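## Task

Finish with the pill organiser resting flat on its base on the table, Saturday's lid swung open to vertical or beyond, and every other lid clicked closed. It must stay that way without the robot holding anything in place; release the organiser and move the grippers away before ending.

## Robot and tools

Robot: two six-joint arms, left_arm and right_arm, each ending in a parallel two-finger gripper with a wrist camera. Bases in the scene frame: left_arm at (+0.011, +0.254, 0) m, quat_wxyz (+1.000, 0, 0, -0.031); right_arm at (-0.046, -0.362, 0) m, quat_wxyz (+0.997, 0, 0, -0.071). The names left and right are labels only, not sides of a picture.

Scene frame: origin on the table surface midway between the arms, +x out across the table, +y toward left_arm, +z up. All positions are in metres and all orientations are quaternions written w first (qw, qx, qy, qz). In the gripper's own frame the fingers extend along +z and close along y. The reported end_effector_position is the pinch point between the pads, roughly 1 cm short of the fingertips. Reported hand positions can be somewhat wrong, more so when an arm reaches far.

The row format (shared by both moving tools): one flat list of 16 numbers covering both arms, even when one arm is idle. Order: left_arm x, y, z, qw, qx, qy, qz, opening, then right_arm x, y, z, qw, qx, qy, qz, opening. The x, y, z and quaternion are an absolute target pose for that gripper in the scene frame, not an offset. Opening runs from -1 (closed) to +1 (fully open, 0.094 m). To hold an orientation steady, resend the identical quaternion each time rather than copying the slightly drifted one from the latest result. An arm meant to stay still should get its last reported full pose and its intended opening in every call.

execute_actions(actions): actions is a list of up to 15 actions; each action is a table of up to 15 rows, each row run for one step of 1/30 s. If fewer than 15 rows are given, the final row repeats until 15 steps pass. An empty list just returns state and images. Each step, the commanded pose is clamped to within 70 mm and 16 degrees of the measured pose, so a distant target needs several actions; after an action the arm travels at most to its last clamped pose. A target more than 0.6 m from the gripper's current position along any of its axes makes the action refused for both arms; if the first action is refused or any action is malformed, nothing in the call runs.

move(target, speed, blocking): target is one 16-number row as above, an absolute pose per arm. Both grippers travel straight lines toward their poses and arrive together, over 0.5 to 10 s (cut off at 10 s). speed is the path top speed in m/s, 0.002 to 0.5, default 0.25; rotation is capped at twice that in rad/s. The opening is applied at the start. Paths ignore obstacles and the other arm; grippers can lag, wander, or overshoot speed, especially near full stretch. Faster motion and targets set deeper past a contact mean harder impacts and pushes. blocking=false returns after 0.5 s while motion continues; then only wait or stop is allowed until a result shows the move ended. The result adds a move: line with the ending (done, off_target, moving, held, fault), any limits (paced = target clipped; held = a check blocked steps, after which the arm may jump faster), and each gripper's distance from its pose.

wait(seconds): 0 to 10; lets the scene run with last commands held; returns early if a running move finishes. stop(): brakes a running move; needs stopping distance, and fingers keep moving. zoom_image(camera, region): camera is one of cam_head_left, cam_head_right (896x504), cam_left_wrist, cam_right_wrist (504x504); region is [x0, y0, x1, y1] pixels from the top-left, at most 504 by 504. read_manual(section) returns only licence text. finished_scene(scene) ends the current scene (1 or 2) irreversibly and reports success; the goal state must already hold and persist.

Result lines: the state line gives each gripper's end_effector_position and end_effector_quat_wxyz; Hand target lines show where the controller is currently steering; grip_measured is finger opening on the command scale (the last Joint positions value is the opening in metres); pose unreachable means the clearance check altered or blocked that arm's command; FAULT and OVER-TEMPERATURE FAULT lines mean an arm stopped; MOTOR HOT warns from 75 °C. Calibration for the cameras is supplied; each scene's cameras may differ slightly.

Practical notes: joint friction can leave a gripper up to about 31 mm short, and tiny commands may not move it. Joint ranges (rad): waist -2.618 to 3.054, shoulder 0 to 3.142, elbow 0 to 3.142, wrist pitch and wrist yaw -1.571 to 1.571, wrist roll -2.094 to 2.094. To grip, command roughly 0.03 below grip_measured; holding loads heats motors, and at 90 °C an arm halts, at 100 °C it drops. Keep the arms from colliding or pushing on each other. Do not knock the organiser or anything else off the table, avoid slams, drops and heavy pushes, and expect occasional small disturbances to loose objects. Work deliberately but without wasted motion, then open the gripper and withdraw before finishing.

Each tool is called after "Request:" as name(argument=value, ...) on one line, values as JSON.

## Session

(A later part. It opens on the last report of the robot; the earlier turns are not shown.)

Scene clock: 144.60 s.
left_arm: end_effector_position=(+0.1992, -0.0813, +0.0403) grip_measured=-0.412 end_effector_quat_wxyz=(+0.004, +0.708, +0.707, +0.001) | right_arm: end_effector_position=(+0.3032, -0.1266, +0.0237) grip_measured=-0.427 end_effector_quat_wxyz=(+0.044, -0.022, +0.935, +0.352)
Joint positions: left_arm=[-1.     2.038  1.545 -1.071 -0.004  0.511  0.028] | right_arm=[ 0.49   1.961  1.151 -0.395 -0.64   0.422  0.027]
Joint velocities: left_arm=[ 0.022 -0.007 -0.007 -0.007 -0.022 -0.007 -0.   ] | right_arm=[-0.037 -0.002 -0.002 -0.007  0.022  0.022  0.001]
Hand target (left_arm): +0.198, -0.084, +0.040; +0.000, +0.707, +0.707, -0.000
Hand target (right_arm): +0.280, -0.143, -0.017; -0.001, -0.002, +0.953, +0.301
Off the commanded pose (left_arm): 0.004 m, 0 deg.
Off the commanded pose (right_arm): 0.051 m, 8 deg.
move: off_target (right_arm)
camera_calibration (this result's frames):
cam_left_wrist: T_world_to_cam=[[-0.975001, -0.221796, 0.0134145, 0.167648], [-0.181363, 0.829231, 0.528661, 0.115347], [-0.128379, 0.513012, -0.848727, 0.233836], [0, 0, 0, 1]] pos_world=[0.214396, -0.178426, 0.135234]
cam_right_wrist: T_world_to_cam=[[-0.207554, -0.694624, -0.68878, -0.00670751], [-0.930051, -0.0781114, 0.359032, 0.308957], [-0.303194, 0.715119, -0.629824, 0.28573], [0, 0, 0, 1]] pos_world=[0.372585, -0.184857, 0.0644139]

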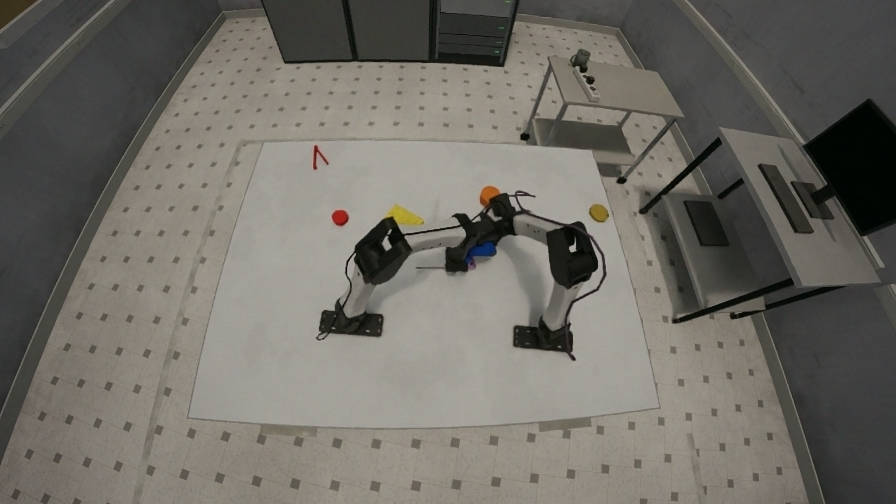

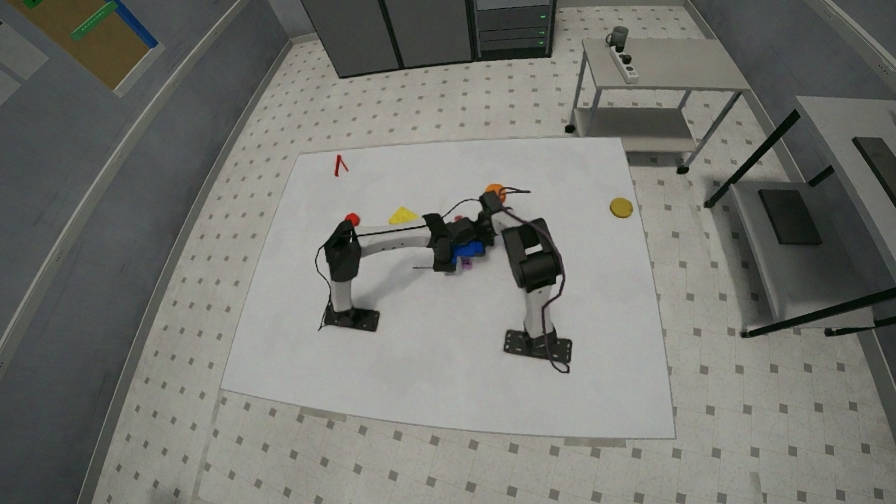

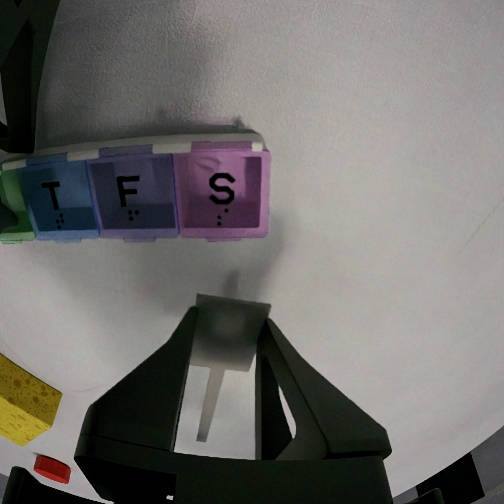

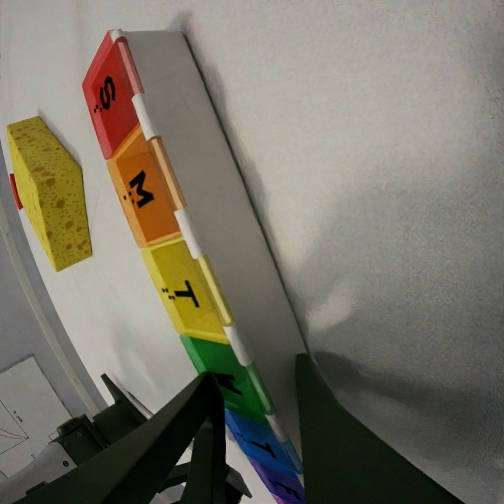

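Request:
execute_actions(actions=[[[0.197,-0.088,0.036,0,0.68,0.733,0,-0.7,0.282,-0.143,-0.02,0,0,0.954,0.301,-0.43]],[[0.197,-0.093,0.034,0,0.656,0.755,0,-0.7,0.282,-0.143,-0.02,0,0,0.954,0.301,-0.43]],[[0.197,-0.098,0.034,0,0.656,0.755,0,-0.7,0.282,-0.143,-0.02,0,0,0.954,0.301,-0.43]],[[0.197,-0.103,0.034,0,0.656,0.755,0,-0.7,0.282,-0.143,-0.02,0,0,0.954,0.301,-0.43]],[[0.197,-0.103,0.034,0,0.656,0.755,0,-0.7,0.282,-0.143,-0.02,0,0,0.954,0.301,-0.43]]])

Scene clock: 149.00 s.
left_arm: end_effector_position=(+0.2000, -0.0979, +0.0339) grip_measured=-0.412 end_effector_quat_wxyz=(+0.002, +0.654, +0.757, +0.002) | right_arm: end_effector_position=(+0.3032, -0.1266, +0.0237) grip_measured=-0.427 end_effector_quat_wxyz=(+0.044, -0.022, +0.935, +0.352)
Joint positions: left_arm=[-1.018  2.106  1.622 -1.085 -0.004  0.345  0.028] | right_arm=[ 0.49   1.961  1.151 -0.395 -0.64   0.422  0.027]
Joint velocities: left_arm=[ 0.012  0.017  0.012 -0.022  0.007 -0.007 -0.   ] | right_arm=[ 0.012  0.002 -0.002  0.037  0.022 -0.051  0.001]
Hand target (left_arm): +0.197, -0.103, +0.034; +0.000, +0.656, +0.755, -0.000
Hand target (right_arm): +0.280, -0.143, -0.017; -0.001, -0.002, +0.953, +0.302
Off the commanded pose (left_arm): 0.006 m, 0 deg.
Off the commanded pose (right_arm): 0.051 m, 8 deg.
camera_calibration (this result's frames):
cam_left_wrist: T_world_to_cam=[[-0.931865, -0.362494, 0.0150396, 0.142305], [-0.299413, 0.791791, 0.532372, 0.152489], [-0.20489, 0.491595, -0.846377, 0.250198], [0, 0, 0, 1]] pos_world=[0.229529, -0.19215, 0.128441]
cam_right_wrist: T_world_to_cam=[[-0.207554, -0.694624, -0.68878, -0.00670751], [-0.930051, -0.0781114, 0.359032, 0.308957], [-0.303194, 0.715119, -0.629824, 0.28573], [0, 0, 0, 1]] pos_world=[0.372585, -0.184857, 0.0644139]

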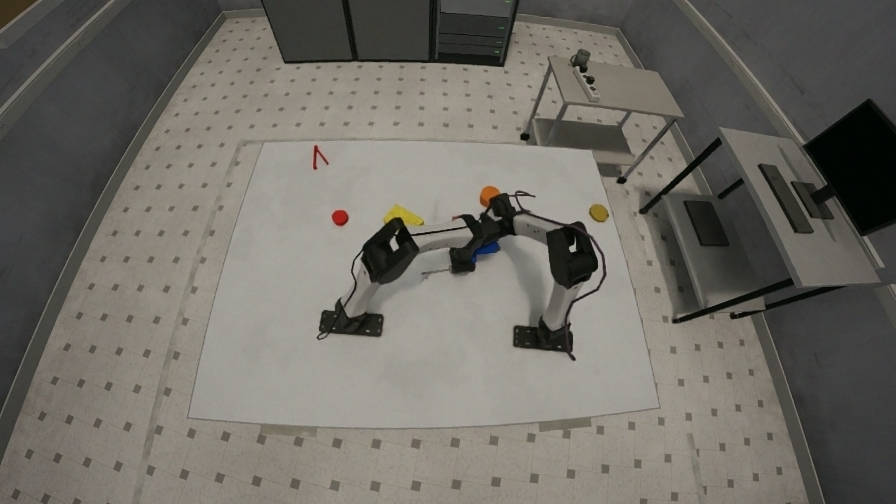

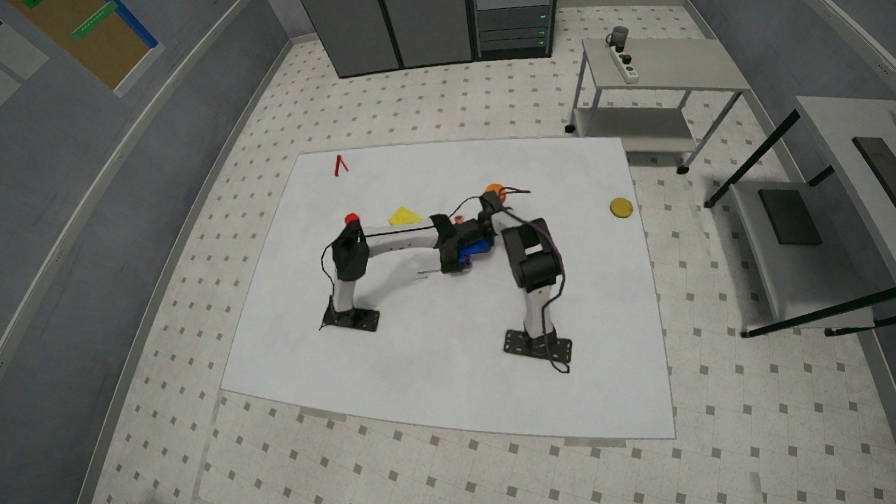

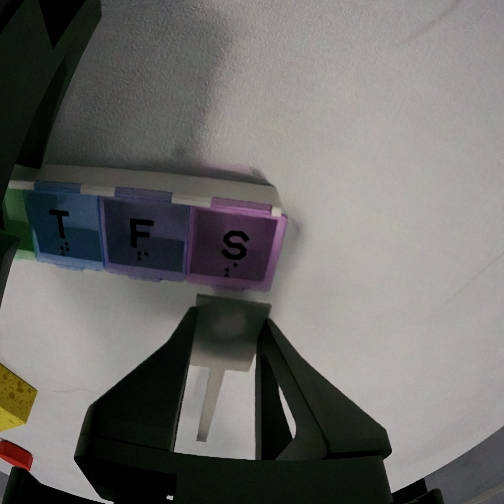

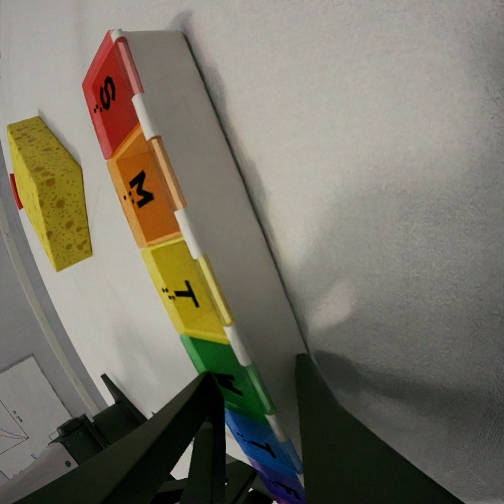

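Well aligned; note the camera mount nears the right finger. Advance.

Request:
execute_actions(actions=[[[0.197,-0.107,0.035,0,0.656,0.755,0,-0.7,0.282,-0.143,-0.02,0,0,0.954,0.301,-0.43]],[[0.197,-0.111,0.035,0,0.656,0.755,0,-0.7,0.282,-0.143,-0.02,0,0,0.954,0.301,-0.43]],[[0.197,-0.114,0.035,0,0.656,0.755,0,-0.7,0.282,-0.143,-0.02,0,0,0.954,0.301,-0.43]],[[0.197,-0.114,0.035,0,0.656,0.755,0,-0.7,0.282,-0.143,-0.02,0,0,0.954,0.301,-0.43]]])

Request:
zoom_image(camera="cam_left_wrist", region=[140,200,340,380])

Scene clock: 152.57 s.
left_arm: end_effector_position=(+0.2019, -0.1016, +0.0350) grip_measured=-0.412 end_effector_quat_wxyz=(+0.003, +0.652, +0.758, +0.001) | right_arm: end_effector_position=(+0.3032, -0.1266, +0.0237) grip_measured=-0.427 end_effector_quat_wxyz=(+0.044, -0.022, +0.935, +0.352)
Joint positions: left_arm=[-1.018  2.118  1.645 -1.094 -0.004  0.341  0.028] | right_arm=[ 0.49   1.961  1.151 -0.395 -0.64   0.422  0.027]
Joint velocities: left_arm=[-0.007 -0.007  0.012  0.007  0.007 -0.037  0.001] | right_arm=[-0.017 -0.002 -0.002  0.037 -0.037 -0.066 -0.001]
Hand target (left_arm): +0.202, -0.102, +0.035; +0.003, +0.652, +0.758, +0.001
Hand target (right_arm): +0.280, -0.143, -0.017; -0.001, -0.002, +0.953, +0.302
Off the commanded pose (left_arm): 0.013 m, 1 deg.
Off the commanded pose (right_arm): 0.051 m, 8 deg.
pose unreachable (left arm): on one or more control steps of this call, first in action 1 (counted from 0), this arm could not follow its commanded pose, so it was not sent that pose on those steps. On the call's last step it was still not sent that pose. It may still have moved: this result reports where it is.
cause: the commanded pose would bring a part of the arm too close to another arm (this arm's wrist (the part past joint 4) and the other arm's wrist (the part past joint 4)).
camera_calibration (this result's frames):
cam_left_wrist: T_world_to_cam=[[-0.930357, -0.366361, 0.0146937, 0.142101], [-0.303497, 0.791967, 0.52979, 0.156331], [-0.205731, 0.488435, -0.848001, 0.253299], [0, 0, 0, 1]] pos_world=[0.231762, -0.195468, 0.129887]
cam_right_wrist: T_world_to_cam=[[-0.207554, -0.694624, -0.68878, -0.00670751], [-0.930051, -0.0781114, 0.359032, 0.308957], [-0.303194, 0.715119, -0.629824, 0.28573], [0, 0, 0, 1]] pos_world=[0.372585, -0.184857, 0.0644139]

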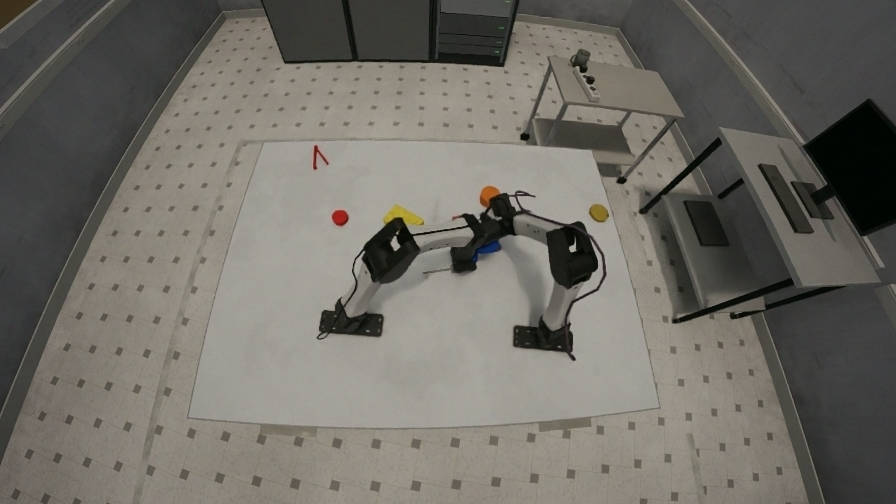

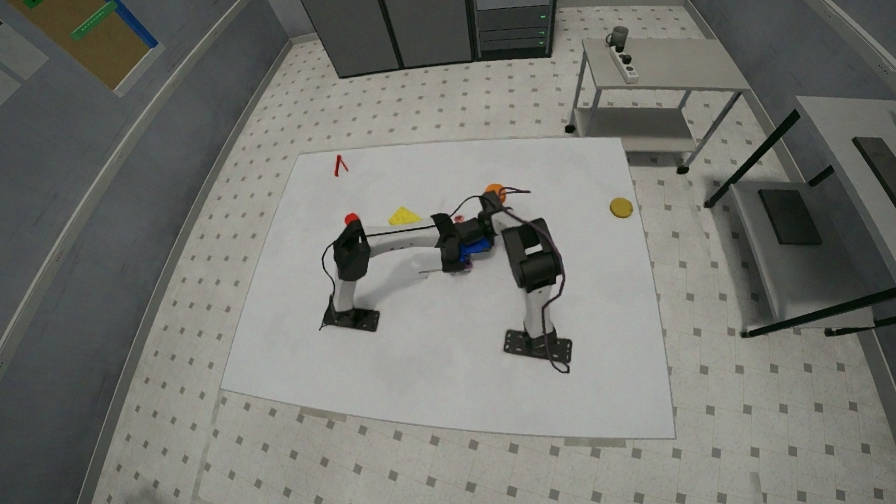

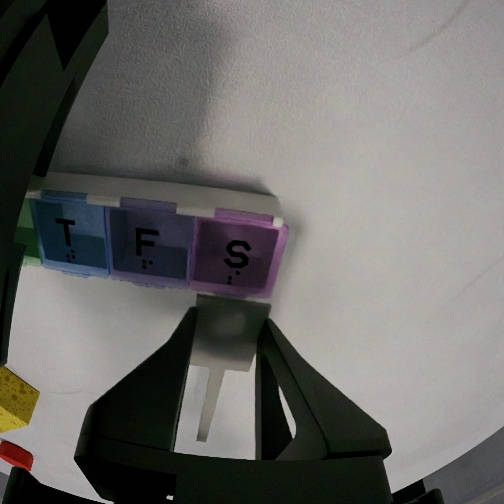

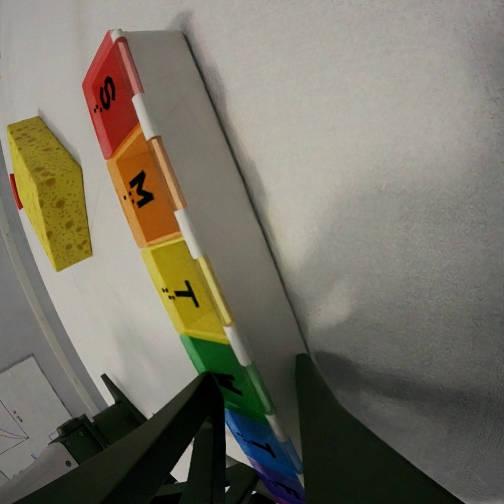

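Region (140, 200, 340, 380) of cam_left_wrist's 504x504 image, scaled by 2.520, with more detail than that image has; it fills the top 454 rows of this view, and the rest is white.

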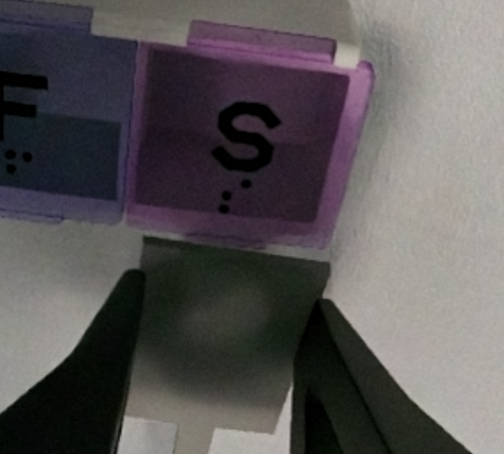

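Request:
execute_actions(actions=[[[0.200,-0.098,0.031,0.034,0.654,0.753,-0.04,-0.7,0.282,-0.143,-0.02,0,0,0.954,0.301,-0.43]],[[0.200,-0.098,0.030,0.0686,0.652,0.751,-0.0789,-0.7,0.282,-0.143,-0.02,0,0,0.954,0.301,-0.43]],[[0.200,-0.098,0.030,0.0686,0.652,0.751,-0.0789,-0.7,0.282,-0.143,-0.02,0,0,0.954,0.301,-0.43]],[[0.200,-0.103,0.030,0.0686,0.652,0.751,-0.0789,-0.7,0.282,-0.143,-0.02,0,0,0.954,0.301,-0.43]],[[0.200,-0.103,0.030,0.0686,0.652,0.751,-0.0789,-0.7,0.282,-0.143,-0.02,0,0,0.954,0.301,-0.43]]])

Request:
zoom_image(camera="cam_left_wrist", region=[140,200,340,380])

Scene clock: 157.13 s.
left_arm: end_effector_position=(+0.1963, -0.0935, +0.0227) grip_measured=-0.412 end_effector_quat_wxyz=(+0.050, +0.653, +0.753, -0.066) | right_arm: end_effector_position=(+0.3032, -0.1266, +0.0237) grip_measured=-0.427 end_effector_quat_wxyz=(+0.044, -0.022, +0.935, +0.352)
Joint positions: left_arm=[-0.979  1.979  1.373 -0.828  0.093  0.381  0.028] | right_arm=[ 0.49   1.961  1.151 -0.395 -0.64   0.422  0.027]
Joint velocities: left_arm=[-0.002  0.002 -0.012 -0.081  0.022 -0.066  0.   ] | right_arm=[ 0.007 -0.007  0.007 -0.007  0.007 -0.022  0.001]
Hand target (left_arm): +0.200, -0.103, +0.031; +0.068, +0.652, +0.751, -0.079
Hand target (right_arm): +0.280, -0.143, -0.017; -0.001, -0.002, +0.953, +0.302
Off the commanded pose (left_arm): 0.013 m, 3 deg.
Off the commanded pose (right_arm): 0.051 m, 8 deg.
camera_calibration (this result's frames):
cam_left_wrist: T_world_to_cam=[[-0.932499, -0.350149, 0.088557, 0.140258], [-0.288784, 0.870095, 0.399423, 0.162042], [-0.21691, 0.346887, -0.91248, 0.228142], [0, 0, 0, 1]] pos_world=[0.227072, -0.171021, 0.131031]
cam_right_wrist: T_world_to_cam=[[-0.207554, -0.694624, -0.68878, -0.00670751], [-0.930051, -0.0781114, 0.359032, 0.308957], [-0.303194, 0.715119, -0.629824, 0.28573], [0, 0, 0, 1]] pos_world=[0.372585, -0.184857, 0.0644139]

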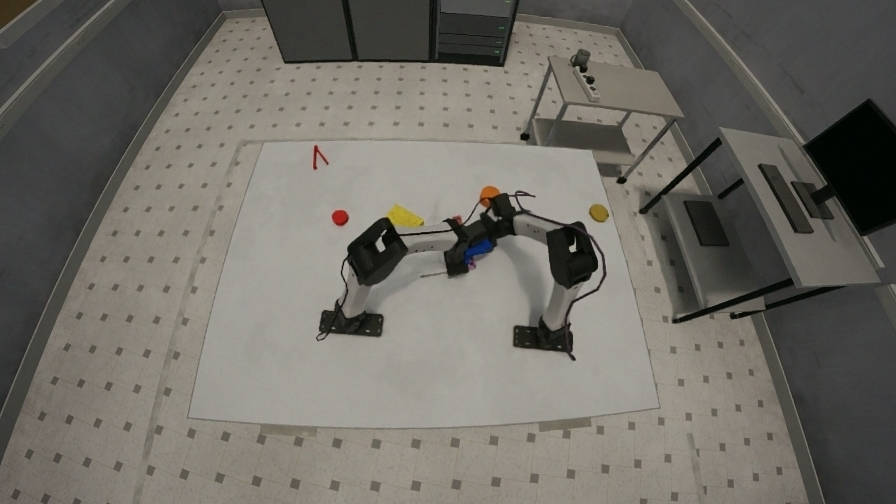

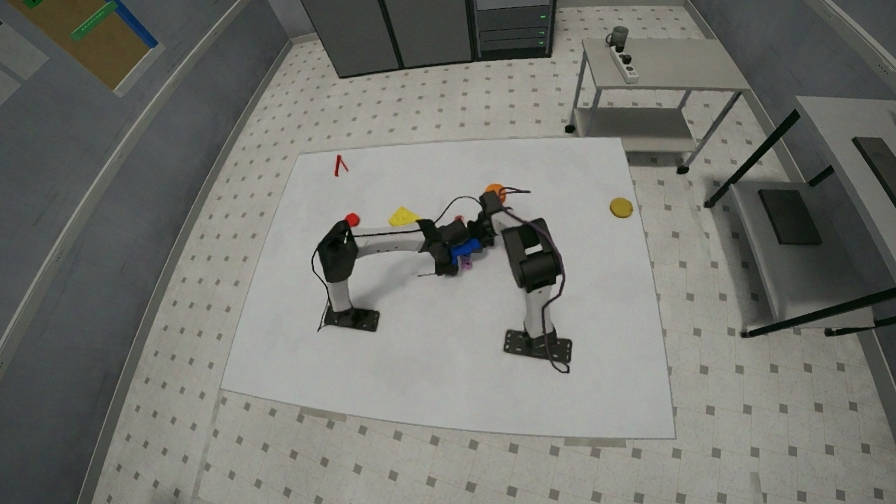

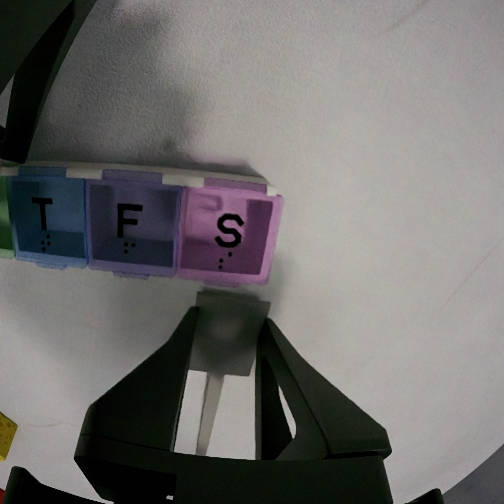

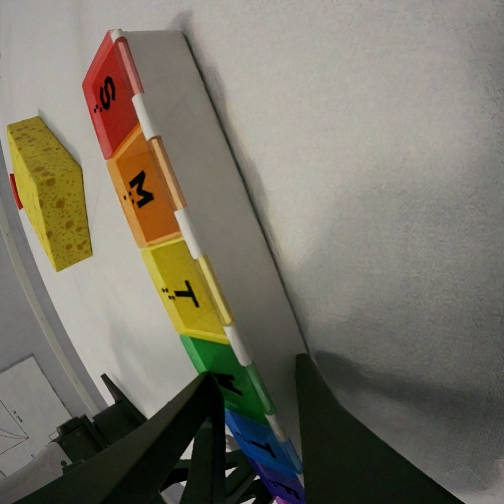

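Region (140, 200, 340, 380) of cam_left_wrist's 504x504 image, scaled by 2.520, with more detail than that image has; it fills the top 454 rows of this view, and the rest is white.

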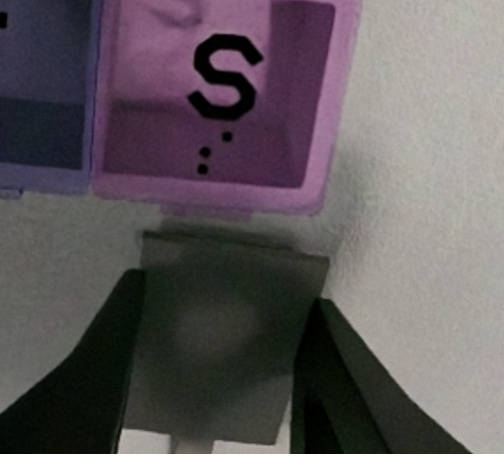

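Handle touched the table and levelled the blade; fine. Advance and rise.

Request:
execute_actions(actions=[[[0.201,-0.105,0.033,0.0686,0.652,0.751,-0.0789,-0.7,0.282,-0.143,-0.02,0,0,0.954,0.301,-0.43]],[[0.201,-0.108,0.034,0.0686,0.652,0.751,-0.0789,-0.7,0.282,-0.143,-0.02,0,0,0.954,0.301,-0.43]],[[0.201,-0.111,0.034,0.0686,0.652,0.751,-0.0789,-0.7,0.282,-0.143,-0.02,0,0,0.954,0.301,-0.43]],[[0.201,-0.113,0.034,0.0686,0.652,0.751,-0.0789,-0.7,0.282,-0.143,-0.02,0,0,0.954,0.301,-0.43]],[[0.201,-0.113,0.034,0.0686,0.652,0.751,-0.0789,-0.7,0.282,-0.143,-0.02,0,0,0.954,0.301,-0.43]]])

Request:
zoom_image(camera="cam_left_wrist", region=[140,200,340,380])

Scene clock: 161.30 s.
left_arm: end_effector_position=(+0.2030, -0.1052, +0.0349) grip_measured=-0.412 end_effector_quat_wxyz=(+0.068, +0.650, +0.753, -0.073) | right_arm: end_effector_position=(+0.3032, -0.1266, +0.0237) grip_measured=-0.427 end_effector_quat_wxyz=(+0.044, -0.022, +0.935, +0.352)
Joint positions: left_arm=[-0.979  1.979  1.418 -0.832  0.093  0.375  0.028] | right_arm=[ 0.49   1.961  1.151 -0.395 -0.64   0.422  0.027]
Joint velocities: left_arm=[ 0.002  0.002  0.002 -0.022  0.037 -0.066 -0.   ] | right_arm=[-0.002  0.002  0.017 -0.007 -0.022 -0.051 -0.   ]
Hand target (left_arm): +0.201, -0.113, +0.034; +0.069, +0.652, +0.751, -0.079
Hand target (right_arm): +0.280, -0.143, -0.017; -0.001, -0.002, +0.953, +0.302
Off the commanded pose (left_arm): 0.008 m, 1 deg.
Off the commanded pose (right_arm): 0.051 m, 8 deg.
camera_calibration (this result's frames):
cam_left_wrist: T_world_to_cam=[[-0.932038, -0.352599, 0.0835421, 0.14117], [-0.301057, 0.881806, 0.363018, 0.174382], [-0.201668, 0.313196, -0.928029, 0.238692], [0, 0, 0, 1]] pos_world=[0.232211, -0.178752, 0.146416]
cam_right_wrist: T_world_to_cam=[[-0.207554, -0.694624, -0.68878, -0.00670751], [-0.930051, -0.0781114, 0.359032, 0.308957], [-0.303194, 0.715119, -0.629824, 0.28573], [0, 0, 0, 1]] pos_world=[0.372585, -0.184857, 0.0644139]

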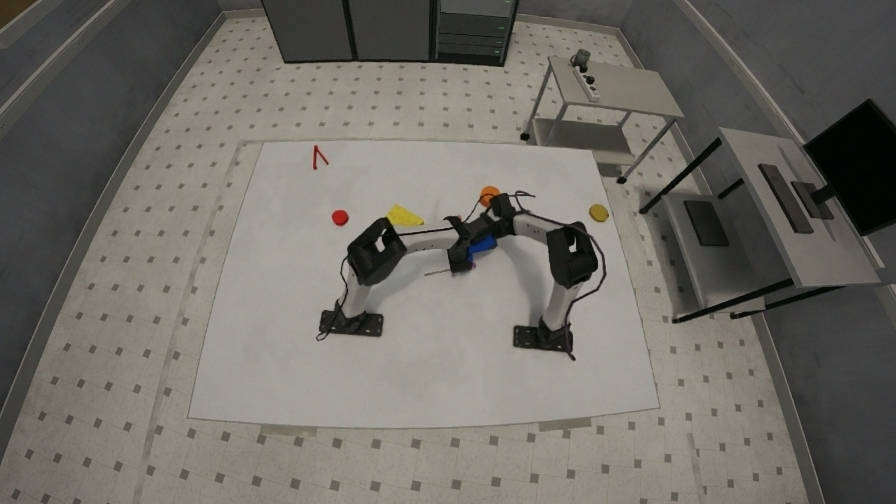

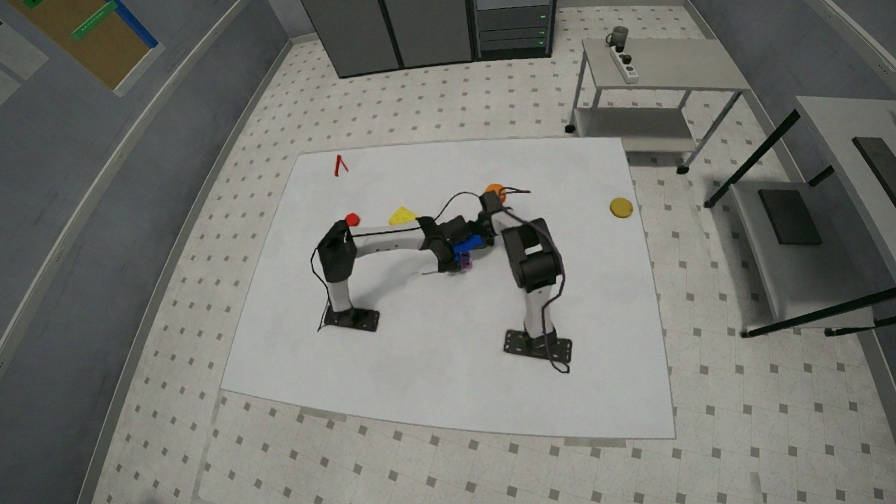

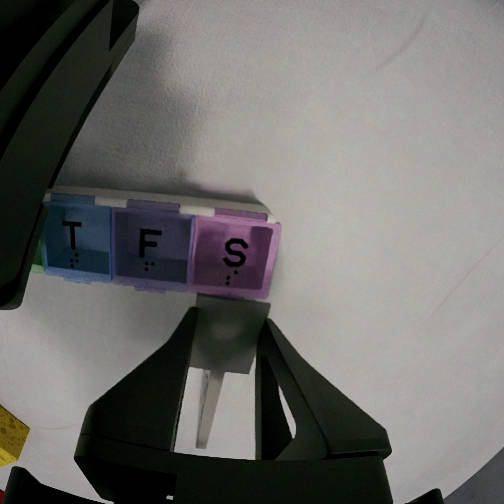

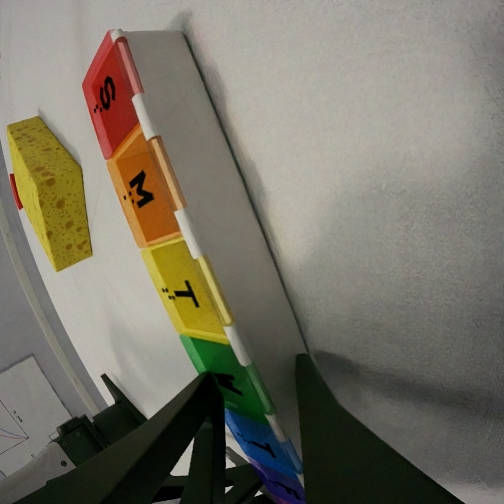

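Region (140, 200, 340, 380) of cam_left_wrist's 504x504 image, scaled by 2.520, with more detail than that image has; it fills the top 454 rows of this view, and the rest is white.

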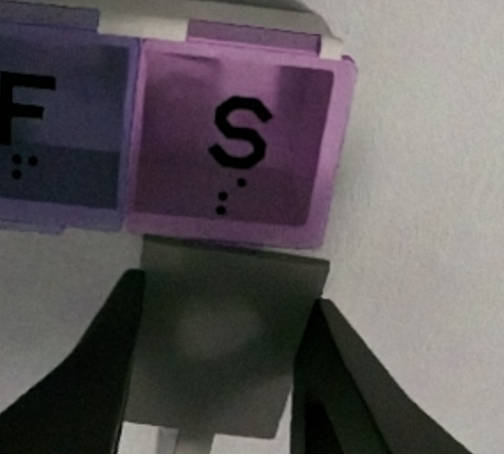

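Under. Lift.

Request:
execute_actions(actions=[[[0.201,-0.114,0.037,0.0686,0.652,0.751,-0.0789,-0.7,0.282,-0.143,-0.02,0,0,0.954,0.301,-0.43]],[[0.201,-0.114,0.04,0.0686,0.652,0.751,-0.0789,-0.7,0.282,-0.143,-0.02,0,0,0.954,0.301,-0.43]],[[0.201,-0.114,0.043,0.0686,0.652,0.751,-0.0789,-0.7,0.282,-0.143,-0.02,0,0,0.954,0.301,-0.43]],[[0.201,-0.114,0.046,0.0686,0.652,0.751,-0.0789,-0.7,0.282,-0.143,-0.02,0,0,0.954,0.301,-0.43]],[[0.201,-0.114,0.049,0.0686,0.652,0.751,-0.0789,-0.7,0.282,-0.143,-0.02,0,0,0.954,0.301,-0.43]],[[0.201,-0.114,0.052,0.0686,0.652,0.751,-0.0789,-0.7,0.282,-0.143,-0.02,0,0,0.954,0.301,-0.43]]])

Request:
zoom_image(camera="cam_left_wrist", region=[140,200,340,380])

Scene clock: 166.40 s.
left_arm: end_effector_position=(+0.2042, -0.1074, +0.0463) grip_measured=-0.412 end_effector_quat_wxyz=(+0.065, +0.650, +0.754, -0.072) | right_arm: end_effector_position=(+0.3032, -0.1266, +0.0237) grip_measured=-0.427 end_effector_quat_wxyz=(+0.044, -0.022, +0.935, +0.352)
Joint positions: left_arm=[-0.979  1.98   1.468 -0.887  0.094  0.373  0.028] | right_arm=[ 0.49   1.961  1.151 -0.395 -0.64   0.422  0.027]
Joint velocities: left_arm=[ 0.032 -0.032  0.007 -0.081 -0.051 -0.022  0.001] | right_arm=[-0.007  0.012 -0.002 -0.037 -0.007  0.037 -0.001]
Hand target (left_arm): +0.201, -0.114, +0.052; +0.069, +0.652, +0.751, -0.079
Hand target (right_arm): +0.280, -0.143, -0.017; -0.001, -0.002, +0.953, +0.302
Off the commanded pose (left_arm): 0.009 m, 1 deg.
Off the commanded pose (right_arm): 0.051 m, 8 deg.
camera_calibration (this result's frames):
cam_left_wrist: T_world_to_cam=[[-0.93108, -0.354708, 0.0852734, 0.14007], [-0.301263, 0.87941, 0.368618, 0.172073], [-0.205742, 0.317523, -0.925661, 0.251353], [0, 0, 0, 1]] pos_world=[0.233969, -0.181449, 0.157295]
cam_right_wrist: T_world_to_cam=[[-0.207554, -0.694624, -0.68878, -0.00670751], [-0.930051, -0.0781114, 0.359032, 0.308957], [-0.303194, 0.715119, -0.629824, 0.28573], [0, 0, 0, 1]] pos_world=[0.372585, -0.184857, 0.0644139]

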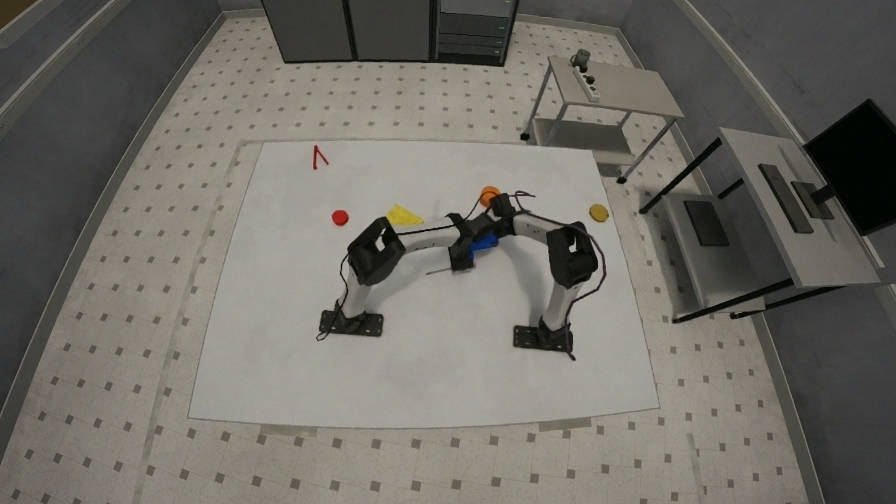

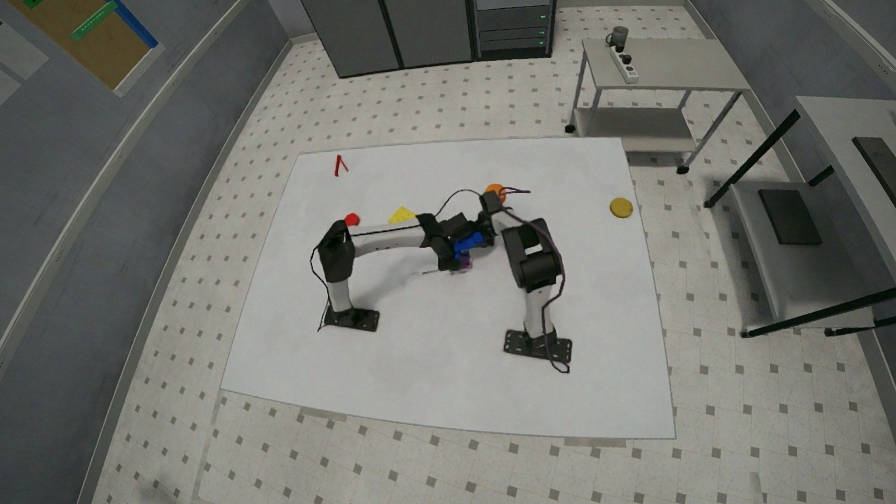

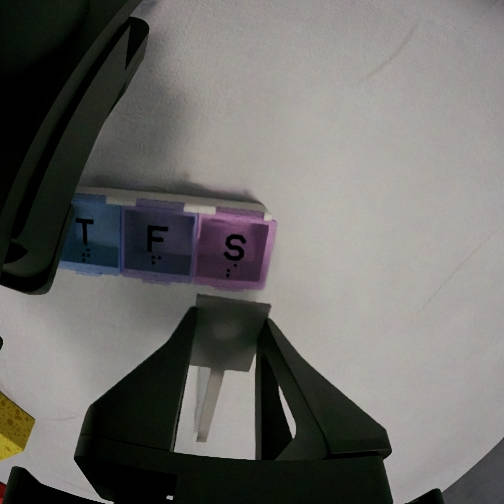

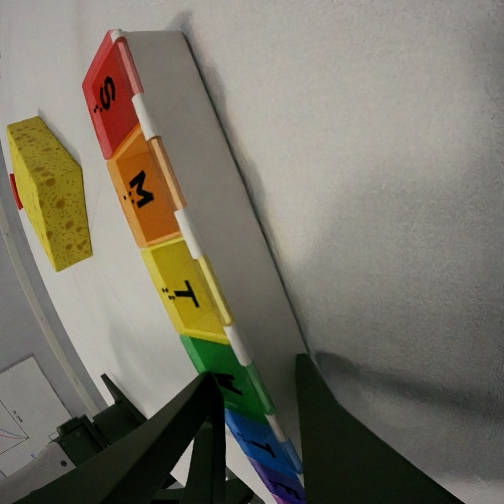

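Region (140, 200, 340, 380) of cam_left_wrist's 504x504 image, scaled by 2.520, with more detail than that image has; it fills the top 454 rows of this view, and the rest is white.

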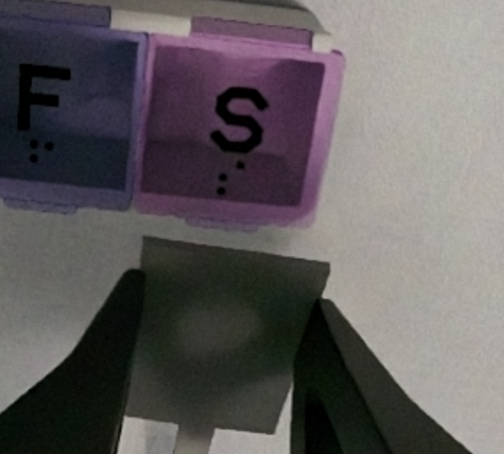

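Request:
execute_actions(actions=[[[0.197,-0.102,0.045,0.0686,0.652,0.751,-0.0789,-0.7,0.282,-0.143,-0.02,0,0,0.954,0.301,-0.43]],[[0.194,-0.102,0.038,0.0686,0.652,0.751,-0.0789,-0.7,0.282,-0.143,-0.02,0,0,0.954,0.301,-0.43]],[[0.192,-0.104,0.032,0.0686,0.652,0.751,-0.0789,-0.7,0.282,-0.143,-0.02,0,0,0.954,0.301,-0.43]],[[0.192,-0.104,0.032,0.0686,0.652,0.751,-0.0789,-0.7,0.282,-0.143,-0.02,0,0,0.954,0.301,-0.43]]])

Scene clock: 169.70 s.
left_arm: end_effector_position=(+0.1953, -0.0981, +0.0291) grip_measured=-0.412 end_effector_quat_wxyz=(+0.057, +0.650, +0.755, -0.070) | right_arm: end_effector_position=(+0.3032, -0.1266, +0.0237) grip_measured=-0.427 end_effector_quat_wxyz=(+0.044, -0.022, +0.935, +0.352)
Joint positions: left_arm=[-0.986  1.969  1.382 -0.829  0.095  0.366  0.028] | right_arm=[ 0.49   1.961  1.151 -0.395 -0.64   0.422  0.027]
Joint velocities: left_arm=[ 0.012  0.012  0.007 -0.051 -0.051  0.037 -0.001] | right_arm=[ 0.007 -0.007 -0.002 -0.007 -0.051  0.007  0.   ]
Hand target (left_arm): +0.192, -0.104, +0.032; +0.068, +0.652, +0.751, -0.079
Hand target (right_arm): +0.280, -0.143, -0.017; -0.001, -0.002, +0.953, +0.302
Off the commanded pose (left_arm): 0.007 m, 2 deg.
Off the commanded pose (right_arm): 0.051 m, 8 deg.
camera_calibration (this result's frames):
cam_left_wrist: T_world_to_cam=[[-0.93029, -0.355654, 0.0898387, 0.136134], [-0.297263, 0.874416, 0.383447, 0.165816], [-0.214931, 0.330011, -0.919183, 0.233488], [0, 0, 0, 1]] pos_world=[0.226118, -0.173629, 0.138806]
cam_right_wrist: T_world_to_cam=[[-0.207554, -0.694624, -0.68878, -0.00670751], [-0.930051, -0.0781114, 0.359032, 0.308957], [-0.303194, 0.715119, -0.629824, 0.28573], [0, 0, 0, 1]] pos_world=[0.372585, -0.184857, 0.0644139]

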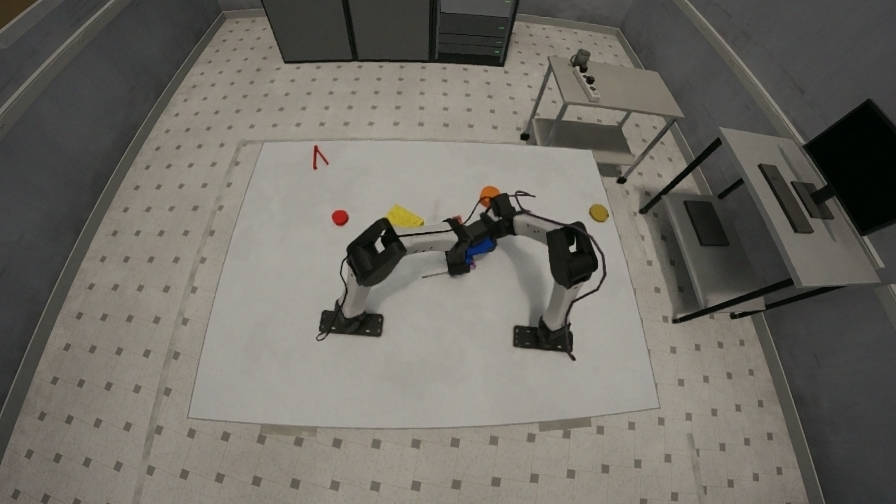

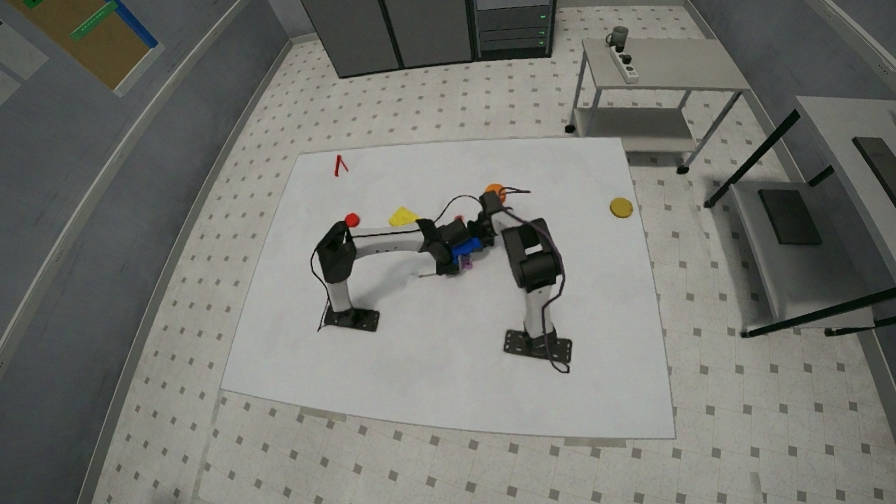

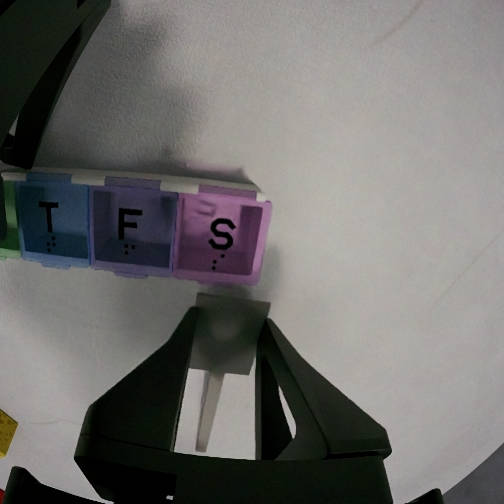

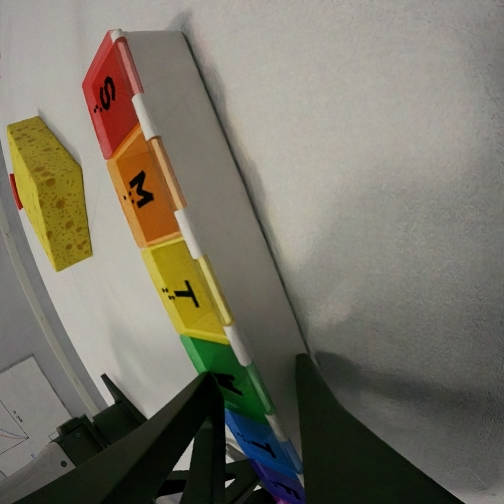

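Request:
execute_actions(actions=[[[0.192,-0.108,0.031,0.0686,0.652,0.751,-0.0789,-0.7,0.282,-0.143,-0.02,0,0,0.954,0.301,-0.43]],[[0.192,-0.112,0.030,0.0686,0.652,0.751,-0.0789,-0.7,0.282,-0.143,-0.02,0,0,0.954,0.301,-0.43]],[[0.192,-0.116,0.030,0.0686,0.652,0.751,-0.0789,-0.7,0.282,-0.143,-0.02,0,0,0.954,0.301,-0.43]],[[0.192,-0.119,0.030,0.0686,0.652,0.751,-0.0789,-0.7,0.282,-0.143,-0.02,0,0,0.954,0.301,-0.43]],[[0.192,-0.119,0.030,0.0686,0.652,0.751,-0.0789,-0.7,0.282,-0.143,-0.02,0,0,0.954,0.301,-0.43]]])

Request:
zoom_image(camera="cam_left_wrist", region=[140,200,340,380])

Scene clock: 173.93 s.
left_arm: end_effector_position=(+0.1922, -0.1089, +0.0299) grip_measured=-0.412 end_effector_quat_wxyz=(+0.061, +0.650, +0.754, -0.073) | right_arm: end_effector_position=(+0.3032, -0.1266, +0.0237) grip_measured=-0.427 end_effector_quat_wxyz=(+0.044, -0.022, +0.935, +0.352)
Joint positions: left_arm=[-1.006  1.988  1.412 -0.829  0.095  0.348  0.028] | right_arm=[ 0.49   1.961  1.151 -0.395 -0.64   0.422  0.027]
Joint velocities: left_arm=[ 0.002 -0.022 -0.002 -0.007  0.051 -0.022  0.   ] | right_arm=[-0.012 -0.012  0.002  0.007 -0.007  0.066 -0.001]
Hand target (left_arm): +0.192, -0.119, +0.030; +0.069, +0.652, +0.751, -0.079
Hand target (right_arm): +0.280, -0.143, -0.017; -0.001, -0.002, +0.953, +0.302
Off the commanded pose (left_arm): 0.010 m, 1 deg.
Off the commanded pose (right_arm): 0.051 m, 8 deg.
camera_calibration (this result's frames):
cam_left_wrist: T_world_to_cam=[[-0.931249, -0.352755, 0.0913179, 0.129816], [-0.29605, 0.878572, 0.374787, 0.17445], [-0.212437, 0.321985, -0.922603, 0.235881], [0, 0, 0, 1]] pos_world=[0.222647, -0.183424, 0.140388]
cam_right_wrist: T_world_to_cam=[[-0.207554, -0.694624, -0.68878, -0.00670751], [-0.930051, -0.0781114, 0.359032, 0.308957], [-0.303194, 0.715119, -0.629824, 0.28573], [0, 0, 0, 1]] pos_world=[0.372585, -0.184857, 0.0644139]

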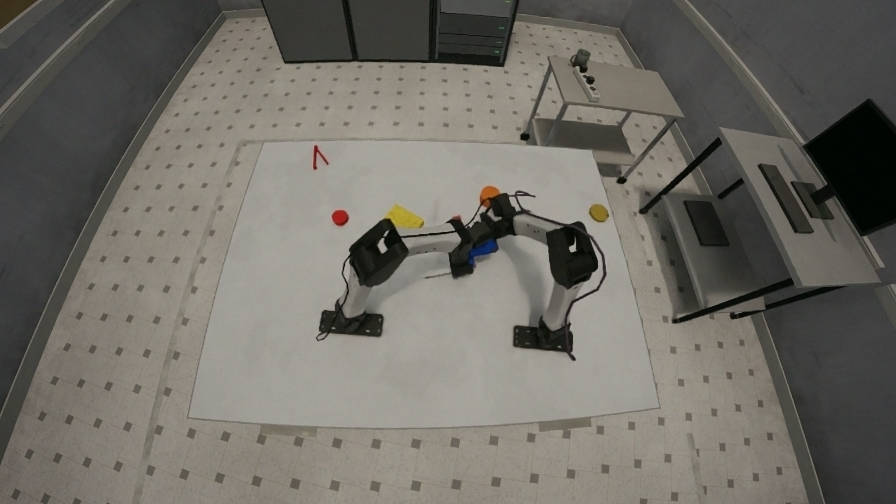

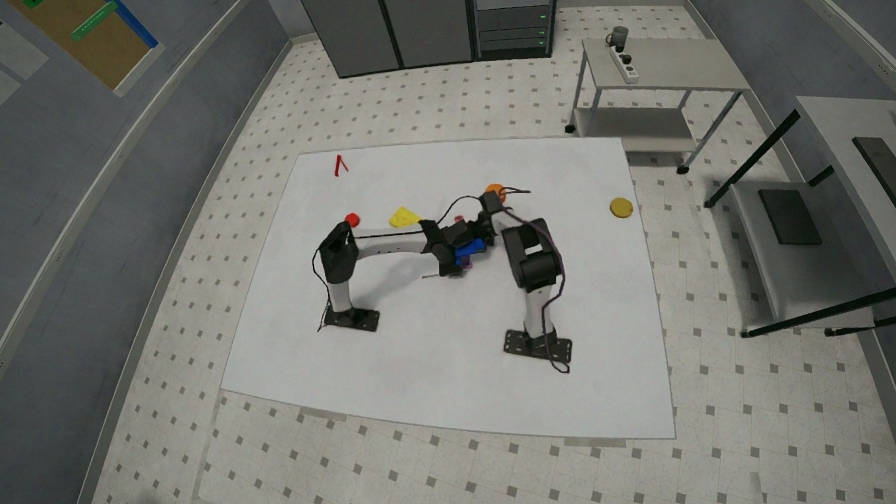

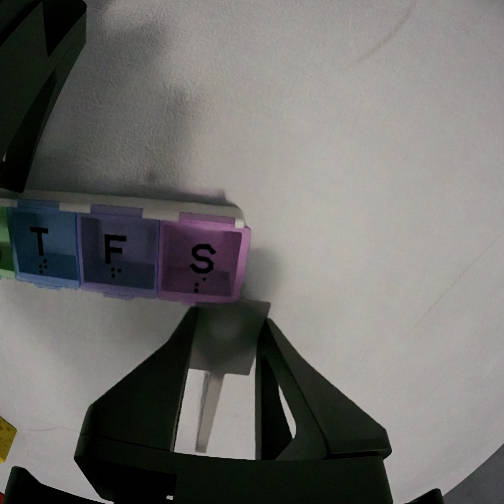

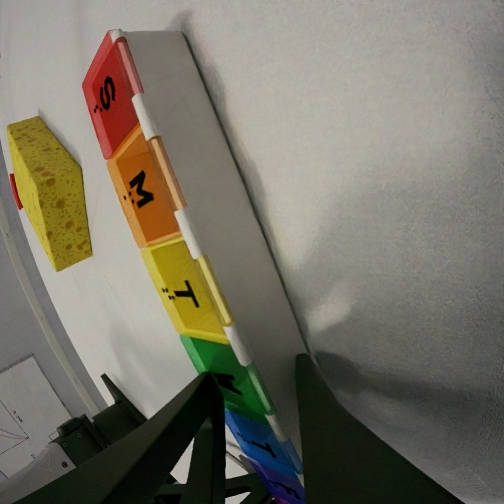

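Region (140, 200, 340, 380) of cam_left_wrist's 504x504 image, scaled by 2.520, with more detail than that image has; it fills the top 454 rows of this view, and the rest is white.

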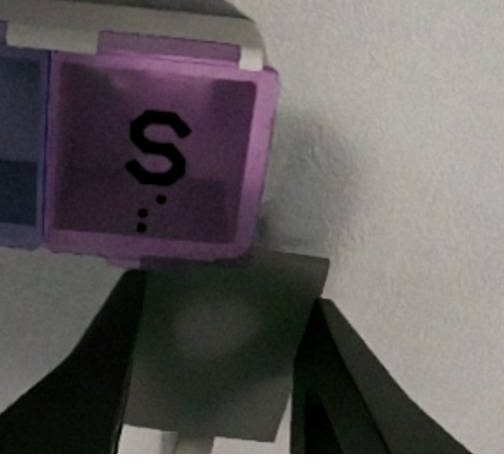

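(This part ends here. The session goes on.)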